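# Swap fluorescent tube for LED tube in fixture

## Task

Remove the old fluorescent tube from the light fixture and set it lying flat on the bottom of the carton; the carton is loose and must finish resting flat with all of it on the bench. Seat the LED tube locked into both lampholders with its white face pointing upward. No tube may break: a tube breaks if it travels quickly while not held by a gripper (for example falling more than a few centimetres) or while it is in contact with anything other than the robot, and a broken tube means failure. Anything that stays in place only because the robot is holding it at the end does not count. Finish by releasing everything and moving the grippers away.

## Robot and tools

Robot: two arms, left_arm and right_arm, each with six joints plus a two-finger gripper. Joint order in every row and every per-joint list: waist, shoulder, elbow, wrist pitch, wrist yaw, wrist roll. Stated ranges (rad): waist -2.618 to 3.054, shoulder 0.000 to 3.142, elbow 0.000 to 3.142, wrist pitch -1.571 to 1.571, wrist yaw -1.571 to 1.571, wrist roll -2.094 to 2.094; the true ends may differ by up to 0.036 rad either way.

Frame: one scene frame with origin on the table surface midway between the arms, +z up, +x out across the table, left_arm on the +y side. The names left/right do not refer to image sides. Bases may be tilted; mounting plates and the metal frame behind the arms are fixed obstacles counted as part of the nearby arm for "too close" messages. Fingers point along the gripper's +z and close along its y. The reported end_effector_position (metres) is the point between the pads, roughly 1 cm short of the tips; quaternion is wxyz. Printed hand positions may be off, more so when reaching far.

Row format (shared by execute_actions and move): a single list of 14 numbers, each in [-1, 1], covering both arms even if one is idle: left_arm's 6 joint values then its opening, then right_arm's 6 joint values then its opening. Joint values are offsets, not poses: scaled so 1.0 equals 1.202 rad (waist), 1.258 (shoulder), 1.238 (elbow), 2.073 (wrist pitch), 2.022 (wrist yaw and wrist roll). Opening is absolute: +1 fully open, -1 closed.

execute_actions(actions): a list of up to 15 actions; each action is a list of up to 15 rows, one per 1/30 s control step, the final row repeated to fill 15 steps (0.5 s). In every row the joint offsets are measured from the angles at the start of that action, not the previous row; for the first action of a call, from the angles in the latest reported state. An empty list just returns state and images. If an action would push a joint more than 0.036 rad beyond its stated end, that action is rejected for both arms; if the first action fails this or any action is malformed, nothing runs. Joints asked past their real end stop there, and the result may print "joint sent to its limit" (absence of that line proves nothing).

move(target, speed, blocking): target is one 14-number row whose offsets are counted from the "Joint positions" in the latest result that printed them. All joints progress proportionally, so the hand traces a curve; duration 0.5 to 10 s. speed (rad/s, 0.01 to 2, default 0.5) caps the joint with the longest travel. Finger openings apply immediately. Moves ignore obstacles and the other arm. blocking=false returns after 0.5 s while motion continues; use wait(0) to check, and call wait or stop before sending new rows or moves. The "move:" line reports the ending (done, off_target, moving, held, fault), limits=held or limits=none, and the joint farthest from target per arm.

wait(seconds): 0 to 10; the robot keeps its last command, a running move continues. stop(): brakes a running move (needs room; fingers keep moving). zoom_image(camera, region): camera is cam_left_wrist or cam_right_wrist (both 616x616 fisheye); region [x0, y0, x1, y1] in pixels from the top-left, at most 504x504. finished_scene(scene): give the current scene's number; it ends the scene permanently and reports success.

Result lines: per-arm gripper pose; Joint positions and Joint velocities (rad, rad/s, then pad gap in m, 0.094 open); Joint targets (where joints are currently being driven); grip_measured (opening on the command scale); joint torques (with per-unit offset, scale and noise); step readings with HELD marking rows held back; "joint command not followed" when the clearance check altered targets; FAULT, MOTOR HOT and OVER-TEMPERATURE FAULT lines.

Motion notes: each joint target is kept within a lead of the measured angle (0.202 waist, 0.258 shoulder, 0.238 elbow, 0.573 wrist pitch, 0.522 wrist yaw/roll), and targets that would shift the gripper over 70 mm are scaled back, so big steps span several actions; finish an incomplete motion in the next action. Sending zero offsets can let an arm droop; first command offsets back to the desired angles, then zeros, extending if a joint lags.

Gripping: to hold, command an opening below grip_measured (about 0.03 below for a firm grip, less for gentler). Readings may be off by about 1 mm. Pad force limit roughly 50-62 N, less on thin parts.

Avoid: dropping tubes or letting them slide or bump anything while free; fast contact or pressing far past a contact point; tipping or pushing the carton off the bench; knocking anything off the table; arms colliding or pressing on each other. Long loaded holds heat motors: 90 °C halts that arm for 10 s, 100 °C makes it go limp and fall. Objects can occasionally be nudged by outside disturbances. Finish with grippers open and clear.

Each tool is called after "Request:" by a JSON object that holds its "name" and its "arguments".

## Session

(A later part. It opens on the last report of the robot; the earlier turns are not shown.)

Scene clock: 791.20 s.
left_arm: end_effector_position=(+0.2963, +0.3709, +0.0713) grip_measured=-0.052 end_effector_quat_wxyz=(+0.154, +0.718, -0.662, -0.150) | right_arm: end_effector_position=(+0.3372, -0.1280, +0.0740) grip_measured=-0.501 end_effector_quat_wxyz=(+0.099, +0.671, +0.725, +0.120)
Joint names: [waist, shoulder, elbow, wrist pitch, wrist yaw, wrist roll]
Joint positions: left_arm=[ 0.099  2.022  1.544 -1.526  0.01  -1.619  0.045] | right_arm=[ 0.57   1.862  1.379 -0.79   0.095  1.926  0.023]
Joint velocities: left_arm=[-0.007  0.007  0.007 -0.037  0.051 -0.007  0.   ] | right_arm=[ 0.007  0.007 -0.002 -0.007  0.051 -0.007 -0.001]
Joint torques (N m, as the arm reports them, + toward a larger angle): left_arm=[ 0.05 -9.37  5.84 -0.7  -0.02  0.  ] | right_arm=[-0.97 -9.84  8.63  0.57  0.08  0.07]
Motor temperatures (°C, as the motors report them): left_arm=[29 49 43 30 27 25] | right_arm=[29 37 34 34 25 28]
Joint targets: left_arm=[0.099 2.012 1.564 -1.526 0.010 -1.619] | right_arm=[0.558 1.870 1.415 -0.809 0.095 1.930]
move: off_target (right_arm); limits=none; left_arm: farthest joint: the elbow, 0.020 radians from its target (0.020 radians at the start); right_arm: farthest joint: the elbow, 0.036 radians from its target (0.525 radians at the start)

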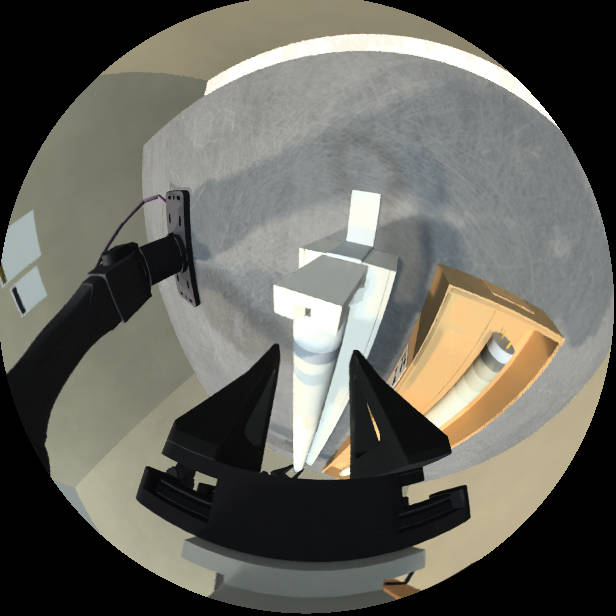

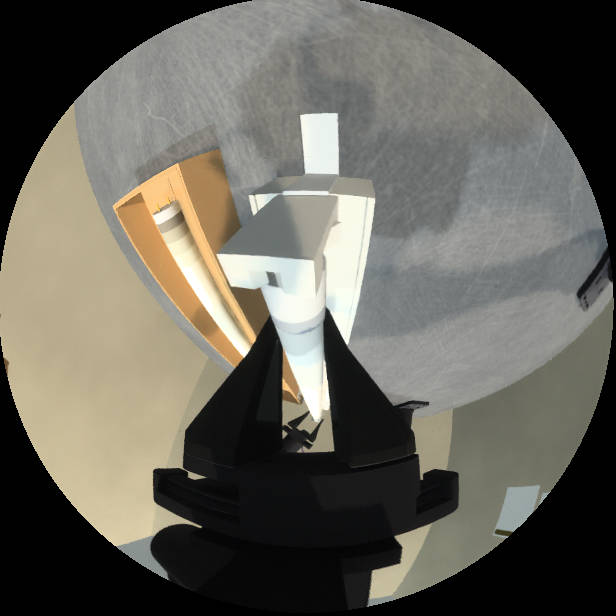

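Request:
{"name": "move", "arguments": {"target": [-0.163,-0.351,-0.2124,0.1385,-0.008,-0.0905,-0.05,-0.01,0.006,0.029,-0.009,0,0.002,-0.55], "speed": 0.4}}

Scene clock: 814.00 s.
left_arm: end_effector_position=(+0.3033, +0.3176, +0.1179) grip_measured=-0.052 end_effector_quat_wxyz=(-0.003, +0.729, -0.685, +0.012) | right_arm: end_effector_position=(+0.3372, -0.1280, +0.0740) grip_measured=-0.501 end_effector_quat_wxyz=(+0.099, +0.671, +0.725, +0.120)
Joint names: [waist, shoulder, elbow, wrist pitch, wrist yaw, wrist roll]
Joint positions: left_arm=[-0.09   1.605  1.3   -1.243  0.008 -1.792  0.045] | right_arm=[ 0.57   1.862  1.379 -0.79   0.095  1.926  0.023]
Joint velocities: left_arm=[-0.012 -0.012  0.002 -0.066 -0.007  0.037 -0.001] | right_arm=[ 0.007  0.007  0.012 -0.051 -0.007 -0.066  0.   ]
Joint torques (N m, as the arm reports them, + toward a larger angle): left_arm=[-0.58 -7.79  3.68  0.29 -0.19 -0.09] | right_arm=[-1.22 -9.89  8.47  0.59  0.09  0.02]
Motor temperatures (°C, as the motors report them): left_arm=[29 50 43 29 27 25] | right_arm=[29 38 36 33 25 28]
Joint targets: left_arm=[-0.097 1.581 1.281 -1.238 -0.006 -1.802] | right_arm=[0.558 1.870 1.415 -0.808 0.095 1.930]
move: off_target (left_arm, right_arm); limits=none; left_arm: farthest joint: the shoulder, 0.024 radians from its target (0.442 radians at the start); right_arm: farthest joint: the elbow, 0.036 radians from its target (0.036 radians at the start)

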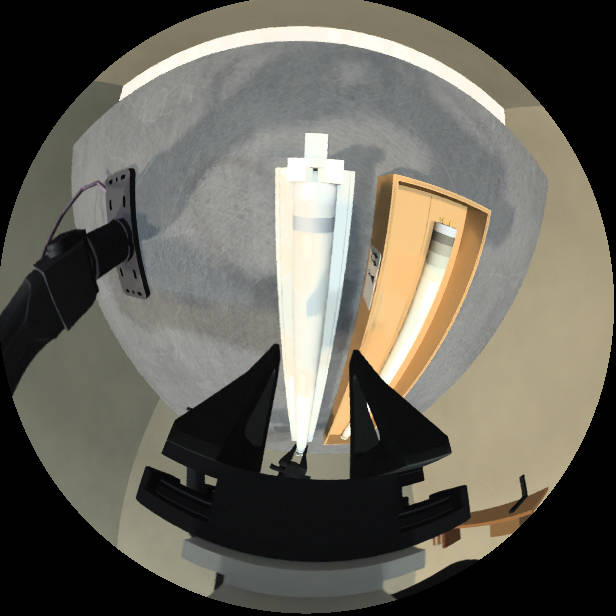

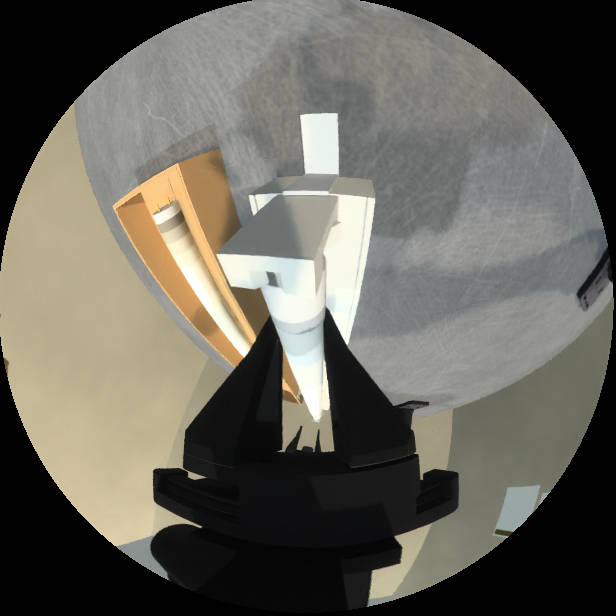

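Request:
{"name": "zoom_image", "arguments": {"camera": "cam_left_wrist", "region": [265, 125, 365, 245]}}

Region (265, 125, 365, 245) of cam_left_wrist's 616x616 image, scaled by 4.200, with more detail than that image has.

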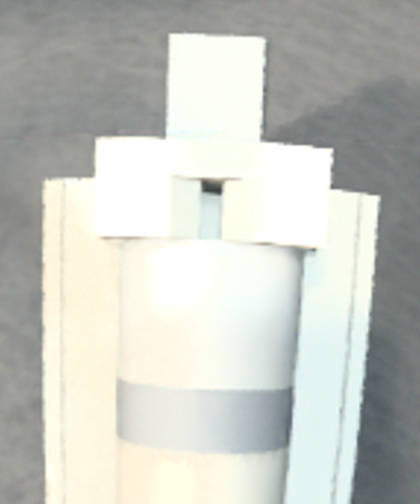

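Request:
{"name": "zoom_image", "arguments": {"camera": "cam_left_wrist", "region": [260, 200, 370, 460]}}

Request:
{"name": "zoom_image", "arguments": {"camera": "cam_right_wrist", "region": [210, 230, 380, 430]}}

Region (260, 200, 370, 460) of cam_left_wrist's 616x616 image, scaled by 1.938, with more detail than that image has; it fills the left 213 columns of this view, and the rest is white.

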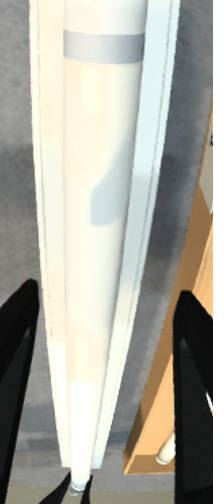

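Region (210, 230, 380, 430) of cam_right_wrist's 616x616 image, scaled by 2.520, with more detail than that image has; it fills the left 428 columns of this view, and the rest is white.

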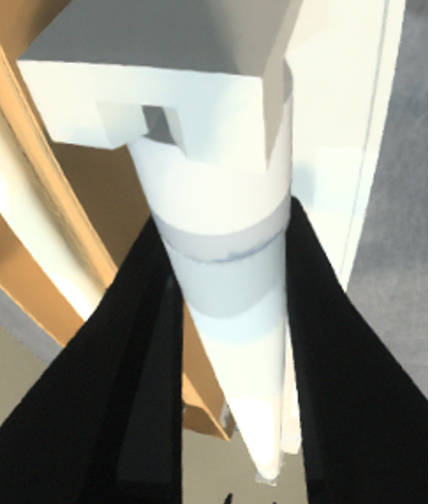

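Request:
{"name": "move", "arguments": {"target": [-0.006,-0.397,-0.31,-0.0656,-0.007,-0.005,-0.05,-0.01,0.006,0.029,-0.009,0,0.002,-0.55], "speed": 0.6}}

Scene clock: 847.07 s.
left_arm: end_effector_position=(+0.1787, +0.3376, +0.1200) grip_measured=-0.052 end_effector_quat_wxyz=(+0.001, +0.729, -0.684, +0.005) | right_arm: end_effector_position=(+0.3372, -0.1280, +0.0740) grip_measured=-0.501 end_effector_quat_wxyz=(+0.099, +0.671, +0.725, +0.120)
Joint names: [waist, shoulder, elbow, wrist pitch, wrist yaw, wrist roll]
Joint positions: left_arm=[-0.09   1.127  0.932 -1.369  0.008 -1.793  0.045] | right_arm=[ 0.57   1.862  1.379 -0.79   0.095  1.926  0.023]
Joint velocities: left_arm=[-0.007  0.002 -0.007  0.066 -0.022 -0.022 -0.001] | right_arm=[ 0.007 -0.012 -0.012 -0.007  0.007 -0.066 -0.001]
Joint torques (N m, as the arm reports them, + toward a larger angle): left_arm=[-0.65 -3.48  3.89  0.09 -0.18 -0.1 ] | right_arm=[-1.23 -9.94  8.7   0.55  0.09  0.03]
Motor temperatures (°C, as the motors report them): left_arm=[29 48 41 29 27 25] | right_arm=[29 38 37 32 25 28]
Joint targets: left_arm=[-0.097 1.105 0.916 -1.379 -0.006 -1.802] | right_arm=[0.558 1.870 1.415 -0.808 0.095 1.930]
move: off_target (left_arm, right_arm); limits=none; left_arm: farthest joint: the shoulder, 0.021 radians from its target (0.499 radians at the start); right_arm: farthest joint: the elbow, 0.036 radians from its target (0.036 radians at the start)

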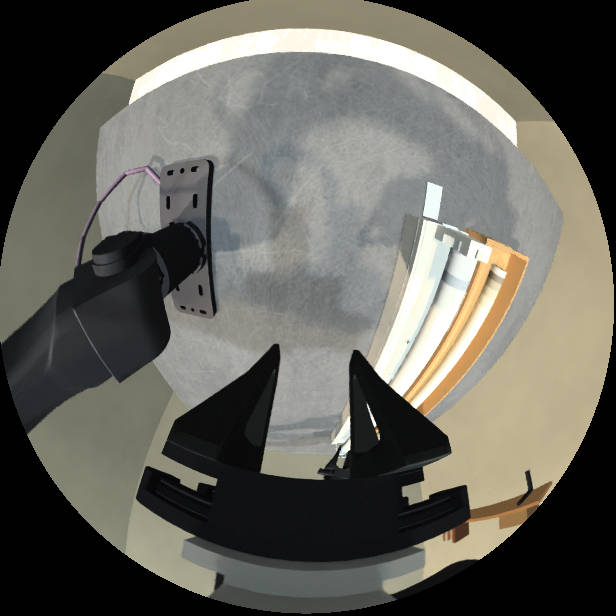

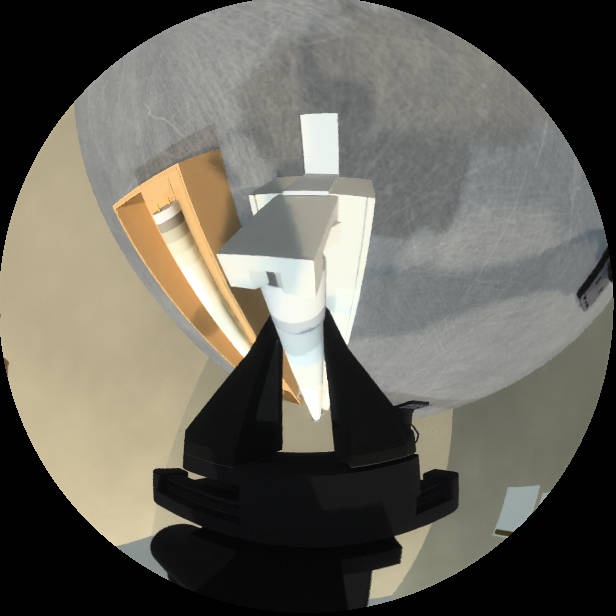

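Request:
{"name": "zoom_image", "arguments": {"camera": "cam_left_wrist", "region": [400, 210, 510, 340]}}

Region (400, 210, 510, 340) of cam_left_wrist's 616x616 image, scaled by 3.877, with more detail than that image has; it fills the left 426 columns of this view, and the rest is white.

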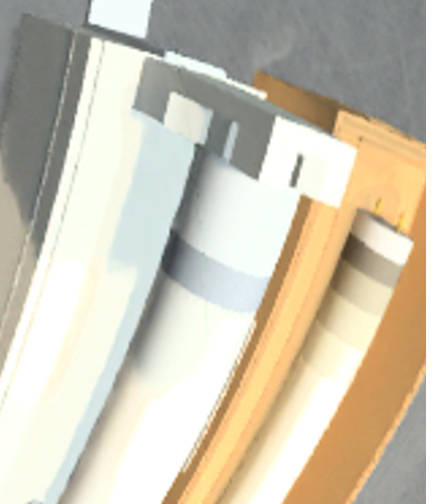

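Request:
{"name": "zoom_image", "arguments": {"camera": "cam_left_wrist", "region": [415, 270, 475, 330]}}

Region (415, 270, 475, 330) of cam_left_wrist's 616x616 image, scaled by 8.400, with more detail than that image has.

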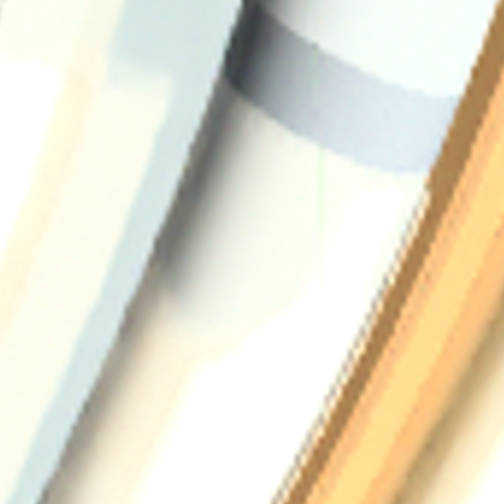

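Request:
{"name": "execute_actions", "arguments": {"actions": [[[-0.006,-0.017,-0.013,-0.005,-0.007,-0.004,-0.05,-0.01,0.006,0.029,-0.009,0,0.002,0.2]]]}}

Request:
{"name": "move", "arguments": {"target": [-0.006,-0.017,-0.013,-0.005,-0.007,-0.004,-0.05,0.186,-0.162,-0.095,0.051,0.096,0.08,0.2], "speed": 0.3}}

Scene clock: 876.87 s.
left_arm: end_effector_position=(+0.1787, +0.3376, +0.1200) grip_measured=-0.052 end_effector_quat_wxyz=(+0.001, +0.729, -0.684, +0.005) | right_arm: end_effector_position=(+0.3369, -0.1279, +0.0739) grip_measured=+0.197 end_effector_quat_wxyz=(+0.098, +0.671, +0.725, +0.120)
Joint names: [waist, shoulder, elbow, wrist pitch, wrist yaw, wrist roll]
Joint positions: left_arm=[-0.09   1.127  0.932 -1.369  0.008 -1.793  0.045] | right_arm=[ 0.57   1.862  1.379 -0.79   0.094  1.926  0.056]
Joint velocities: left_arm=[-0.002  0.012 -0.007 -0.022 -0.037  0.037 -0.   ] | right_arm=[-0.002  0.012 -0.002 -0.037 -0.051 -0.095 -0.   ]
Joint torques (N m, as the arm reports them, + toward a larger angle): left_arm=[-0.64 -3.41  3.85  0.1  -0.18 -0.09] | right_arm=[-1.07 -9.81  8.54  0.59  0.12  0.06]
Motor temperatures (°C, as the motors report them): left_arm=[29 45 40 29 27 25] | right_arm=[29 38 37 31 25 28]
Joint targets: left_arm=[-0.097 1.106 0.916 -1.379 -0.006 -1.801] | right_arm=[0.558 1.870 1.415 -0.808 0.095 1.930]
Step readings (joint positions):
0: left_arm=[-0.090 1.127 0.932 -1.369 0.008 -1.793] | right_arm=[0.570 1.862 1.379 -0.790 0.095 1.926]
1: left_arm=[-0.090 1.127 0.932 -1.369 0.008 -1.793] | right_arm=[0.570 1.862 1.379 -0.790 0.095 1.926]
2: left_arm=[-0.090 1.127 0.932 -1.369 0.008 -1.793] | right_arm=[0.570 1.862 1.379 -0.790 0.095 1.926]
4: left_arm=[-0.090 1.127 0.932 -1.369 0.008 -1.793] | right_arm=[0.570 1.862 1.379 -0.790 0.094 1.926]
8: left_arm=[-0.090 1.127 0.932 -1.369 0.008 -1.793] | right_arm=[0.570 1.862 1.379 -0.790 0.094 1.926]
15: Joint positions above

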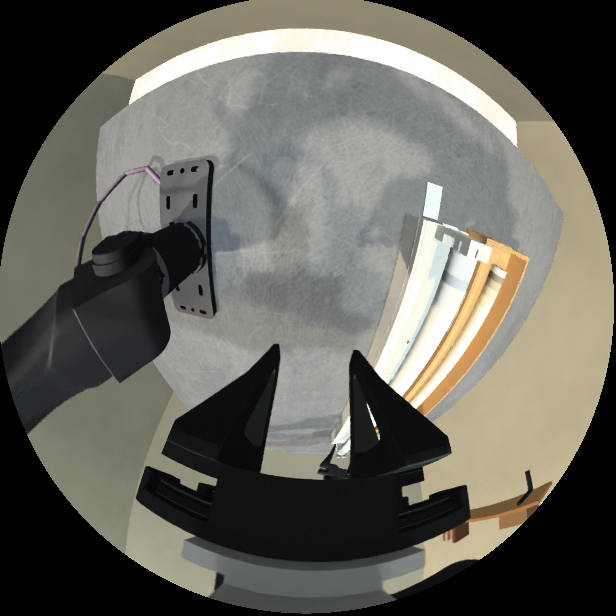

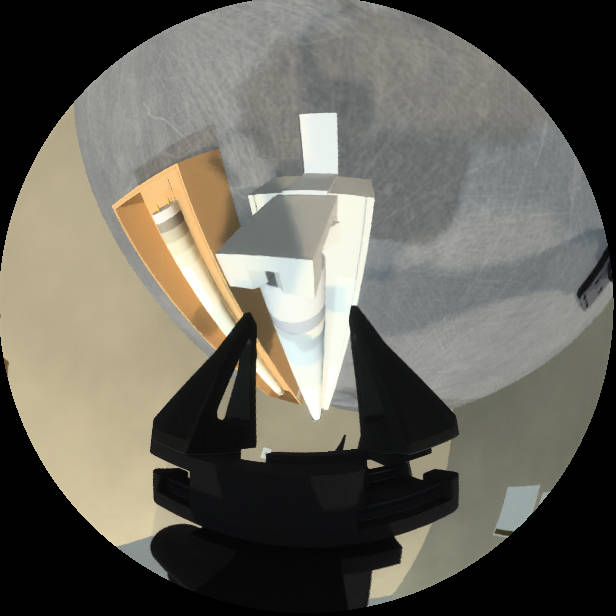

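Scene clock: 878.30 s.
left_arm: end_effector_position=(+0.1787, +0.3376, +0.1200) grip_measured=-0.052 end_effector_quat_wxyz=(+0.001, +0.729, -0.684, +0.005) | right_arm: end_effector_position=(+0.3065, -0.0781, +0.1187) grip_measured=+0.197 end_effector_quat_wxyz=(+0.173, +0.651, +0.713, +0.194)
Joint names: [waist, shoulder, elbow, wrist pitch, wrist yaw, wrist roll]
Joint positions: left_arm=[-0.09   1.127  0.932 -1.369  0.008 -1.793  0.045] | right_arm=[ 0.788  1.692  1.274 -0.696  0.272  2.081  0.056]
Joint velocities: left_arm=[ 0.002  0.007 -0.007  0.022 -0.051  0.051  0.001] | right_arm=[ 0.002 -0.007  0.002  0.037  0.022  0.051  0.   ]
Joint torques (N m, as the arm reports them, + toward a larger angle): left_arm=[-0.65 -3.42  3.84  0.1  -0.18 -0.1 ] | right_arm=[  0.49 -11.91   5.66   1.15   0.28   0.05]
Motor temperatures (°C, as the motors report them): left_arm=[29 45 40 28 27 25] | right_arm=[29 39 37 31 25 28]
Joint targets: left_arm=[-0.097 1.106 0.916 -1.379 -0.006 -1.801] | right_arm=[0.794 1.659 1.261 -0.685 0.288 2.087]
move: off_target (left_arm, right_arm); limits=none; left_arm: farthest joint: the shoulder, 0.021 radians from its target (0.021 radians at the start); right_arm: farthest joint: the shoulder, 0.034 radians from its target (0.204 radians at the start)

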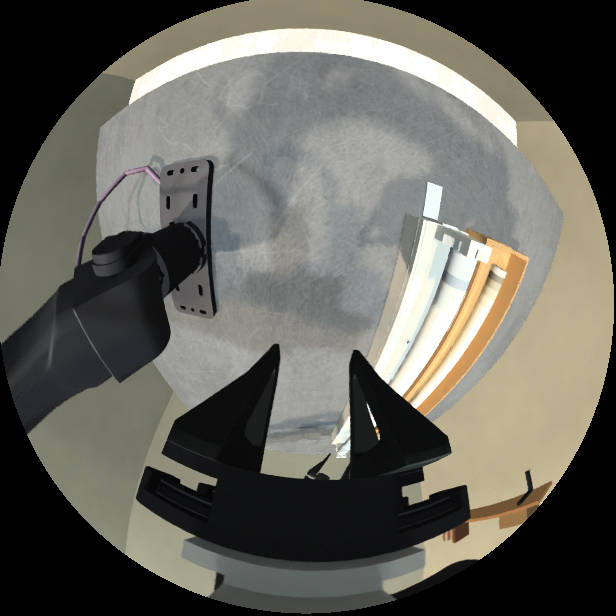

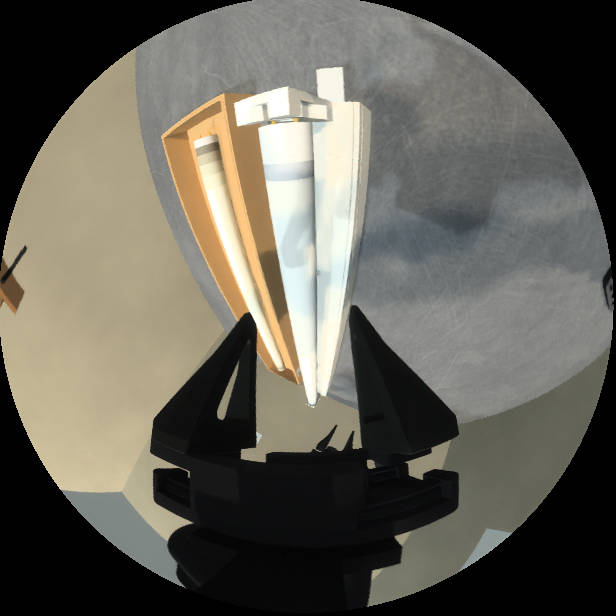

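Request:
{"name": "zoom_image", "arguments": {"camera": "cam_right_wrist", "region": [235, 85, 335, 155]}}

Region (235, 85, 335, 155) of cam_right_wrist's 616x616 image, scaled by 5.040, with more detail than that image has; it fills the top 353 rows of this view, and the rest is white.

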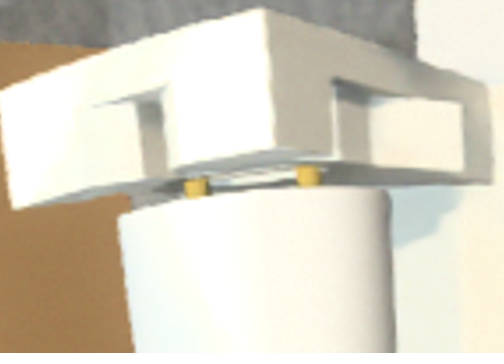

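Request:
{"name": "move", "arguments": {"target": [-0.006,-0.15,-0.05,-0.005,-0.007,-0.004,-0.05,0,-0.5,-0.29,0,0,0,0.2], "speed": 0.7}}

Scene clock: 889.60 s.
left_arm: end_effector_position=(+0.1674, +0.3394, +0.1299) grip_measured=-0.052 end_effector_quat_wxyz=(-0.032, +0.728, -0.683, +0.054) | right_arm: end_effector_position=(+0.2283, -0.1386, +0.1895) grip_measured=+0.197 end_effector_quat_wxyz=(+0.190, +0.639, +0.675, +0.316)
Joint names: [waist, shoulder, elbow, wrist pitch, wrist yaw, wrist roll]
Joint positions: left_arm=[-0.09   0.962  0.886 -1.37   0.008 -1.793  0.045] | right_arm=[ 0.788  1.088  0.927 -0.694  0.267  2.082  0.056]
Joint velocities: left_arm=[-0.002 -0.017  0.002 -0.007 -0.037 -0.007  0.002] | right_arm=[-0.022  0.017  0.002  0.007  0.007 -0.095  0.001]
Joint torques (N m, as the arm reports them, + toward a larger angle): left_arm=[-0.65 -2.42  3.95  0.36 -0.18 -0.09] | right_arm=[-0.05 -5.45  5.97  1.41  0.15 -0.02]
Motor temperatures (°C, as the motors report them): left_arm=[29 44 40 28 27 25] | right_arm=[29 39 36 32 25 28]
Joint targets: left_arm=[-0.097 0.938 0.870 -1.379 -0.006 -1.801] | right_arm=[0.788 1.063 0.915 -0.696 0.272 2.081]
move: off_target (left_arm, right_arm); limits=none; left_arm: farthest joint: the shoulder, 0.024 radians from its target (0.189 radians at the start); right_arm: farthest joint: the shoulder, 0.025 radians from its target (0.629 radians at the start)

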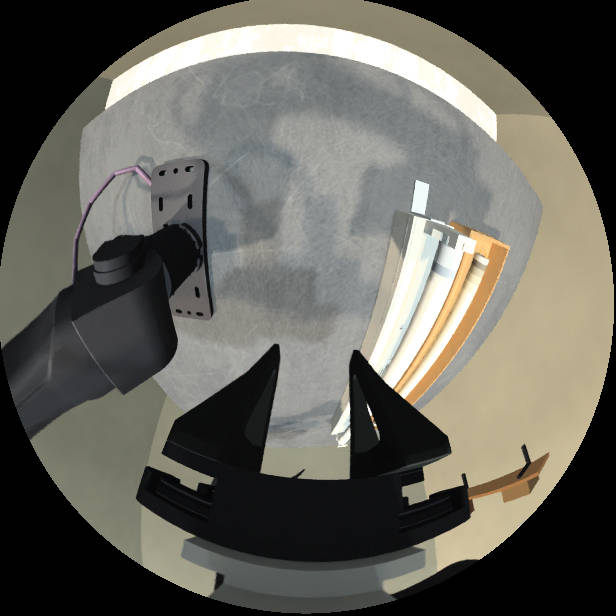

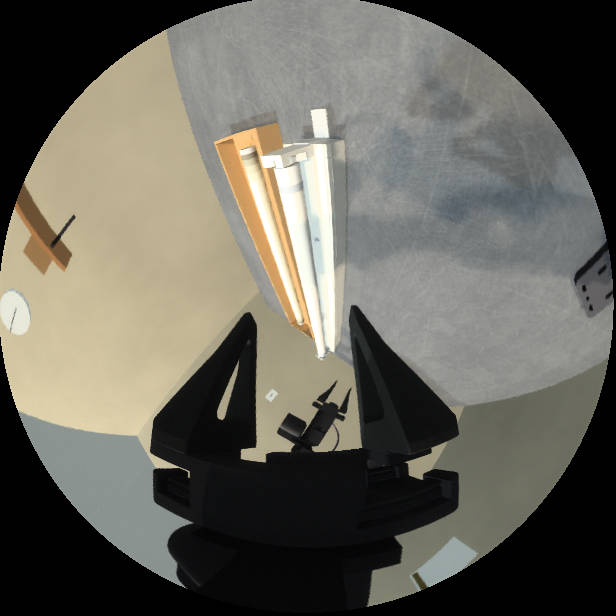

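The LED tube is locked white side up (pins look level at the right holder). The old tube lies flat in the carton, and both arms are clear.

Request:
{"name": "finished_scene", "arguments": {"scene": 2}}

The scene is finished: the task was done.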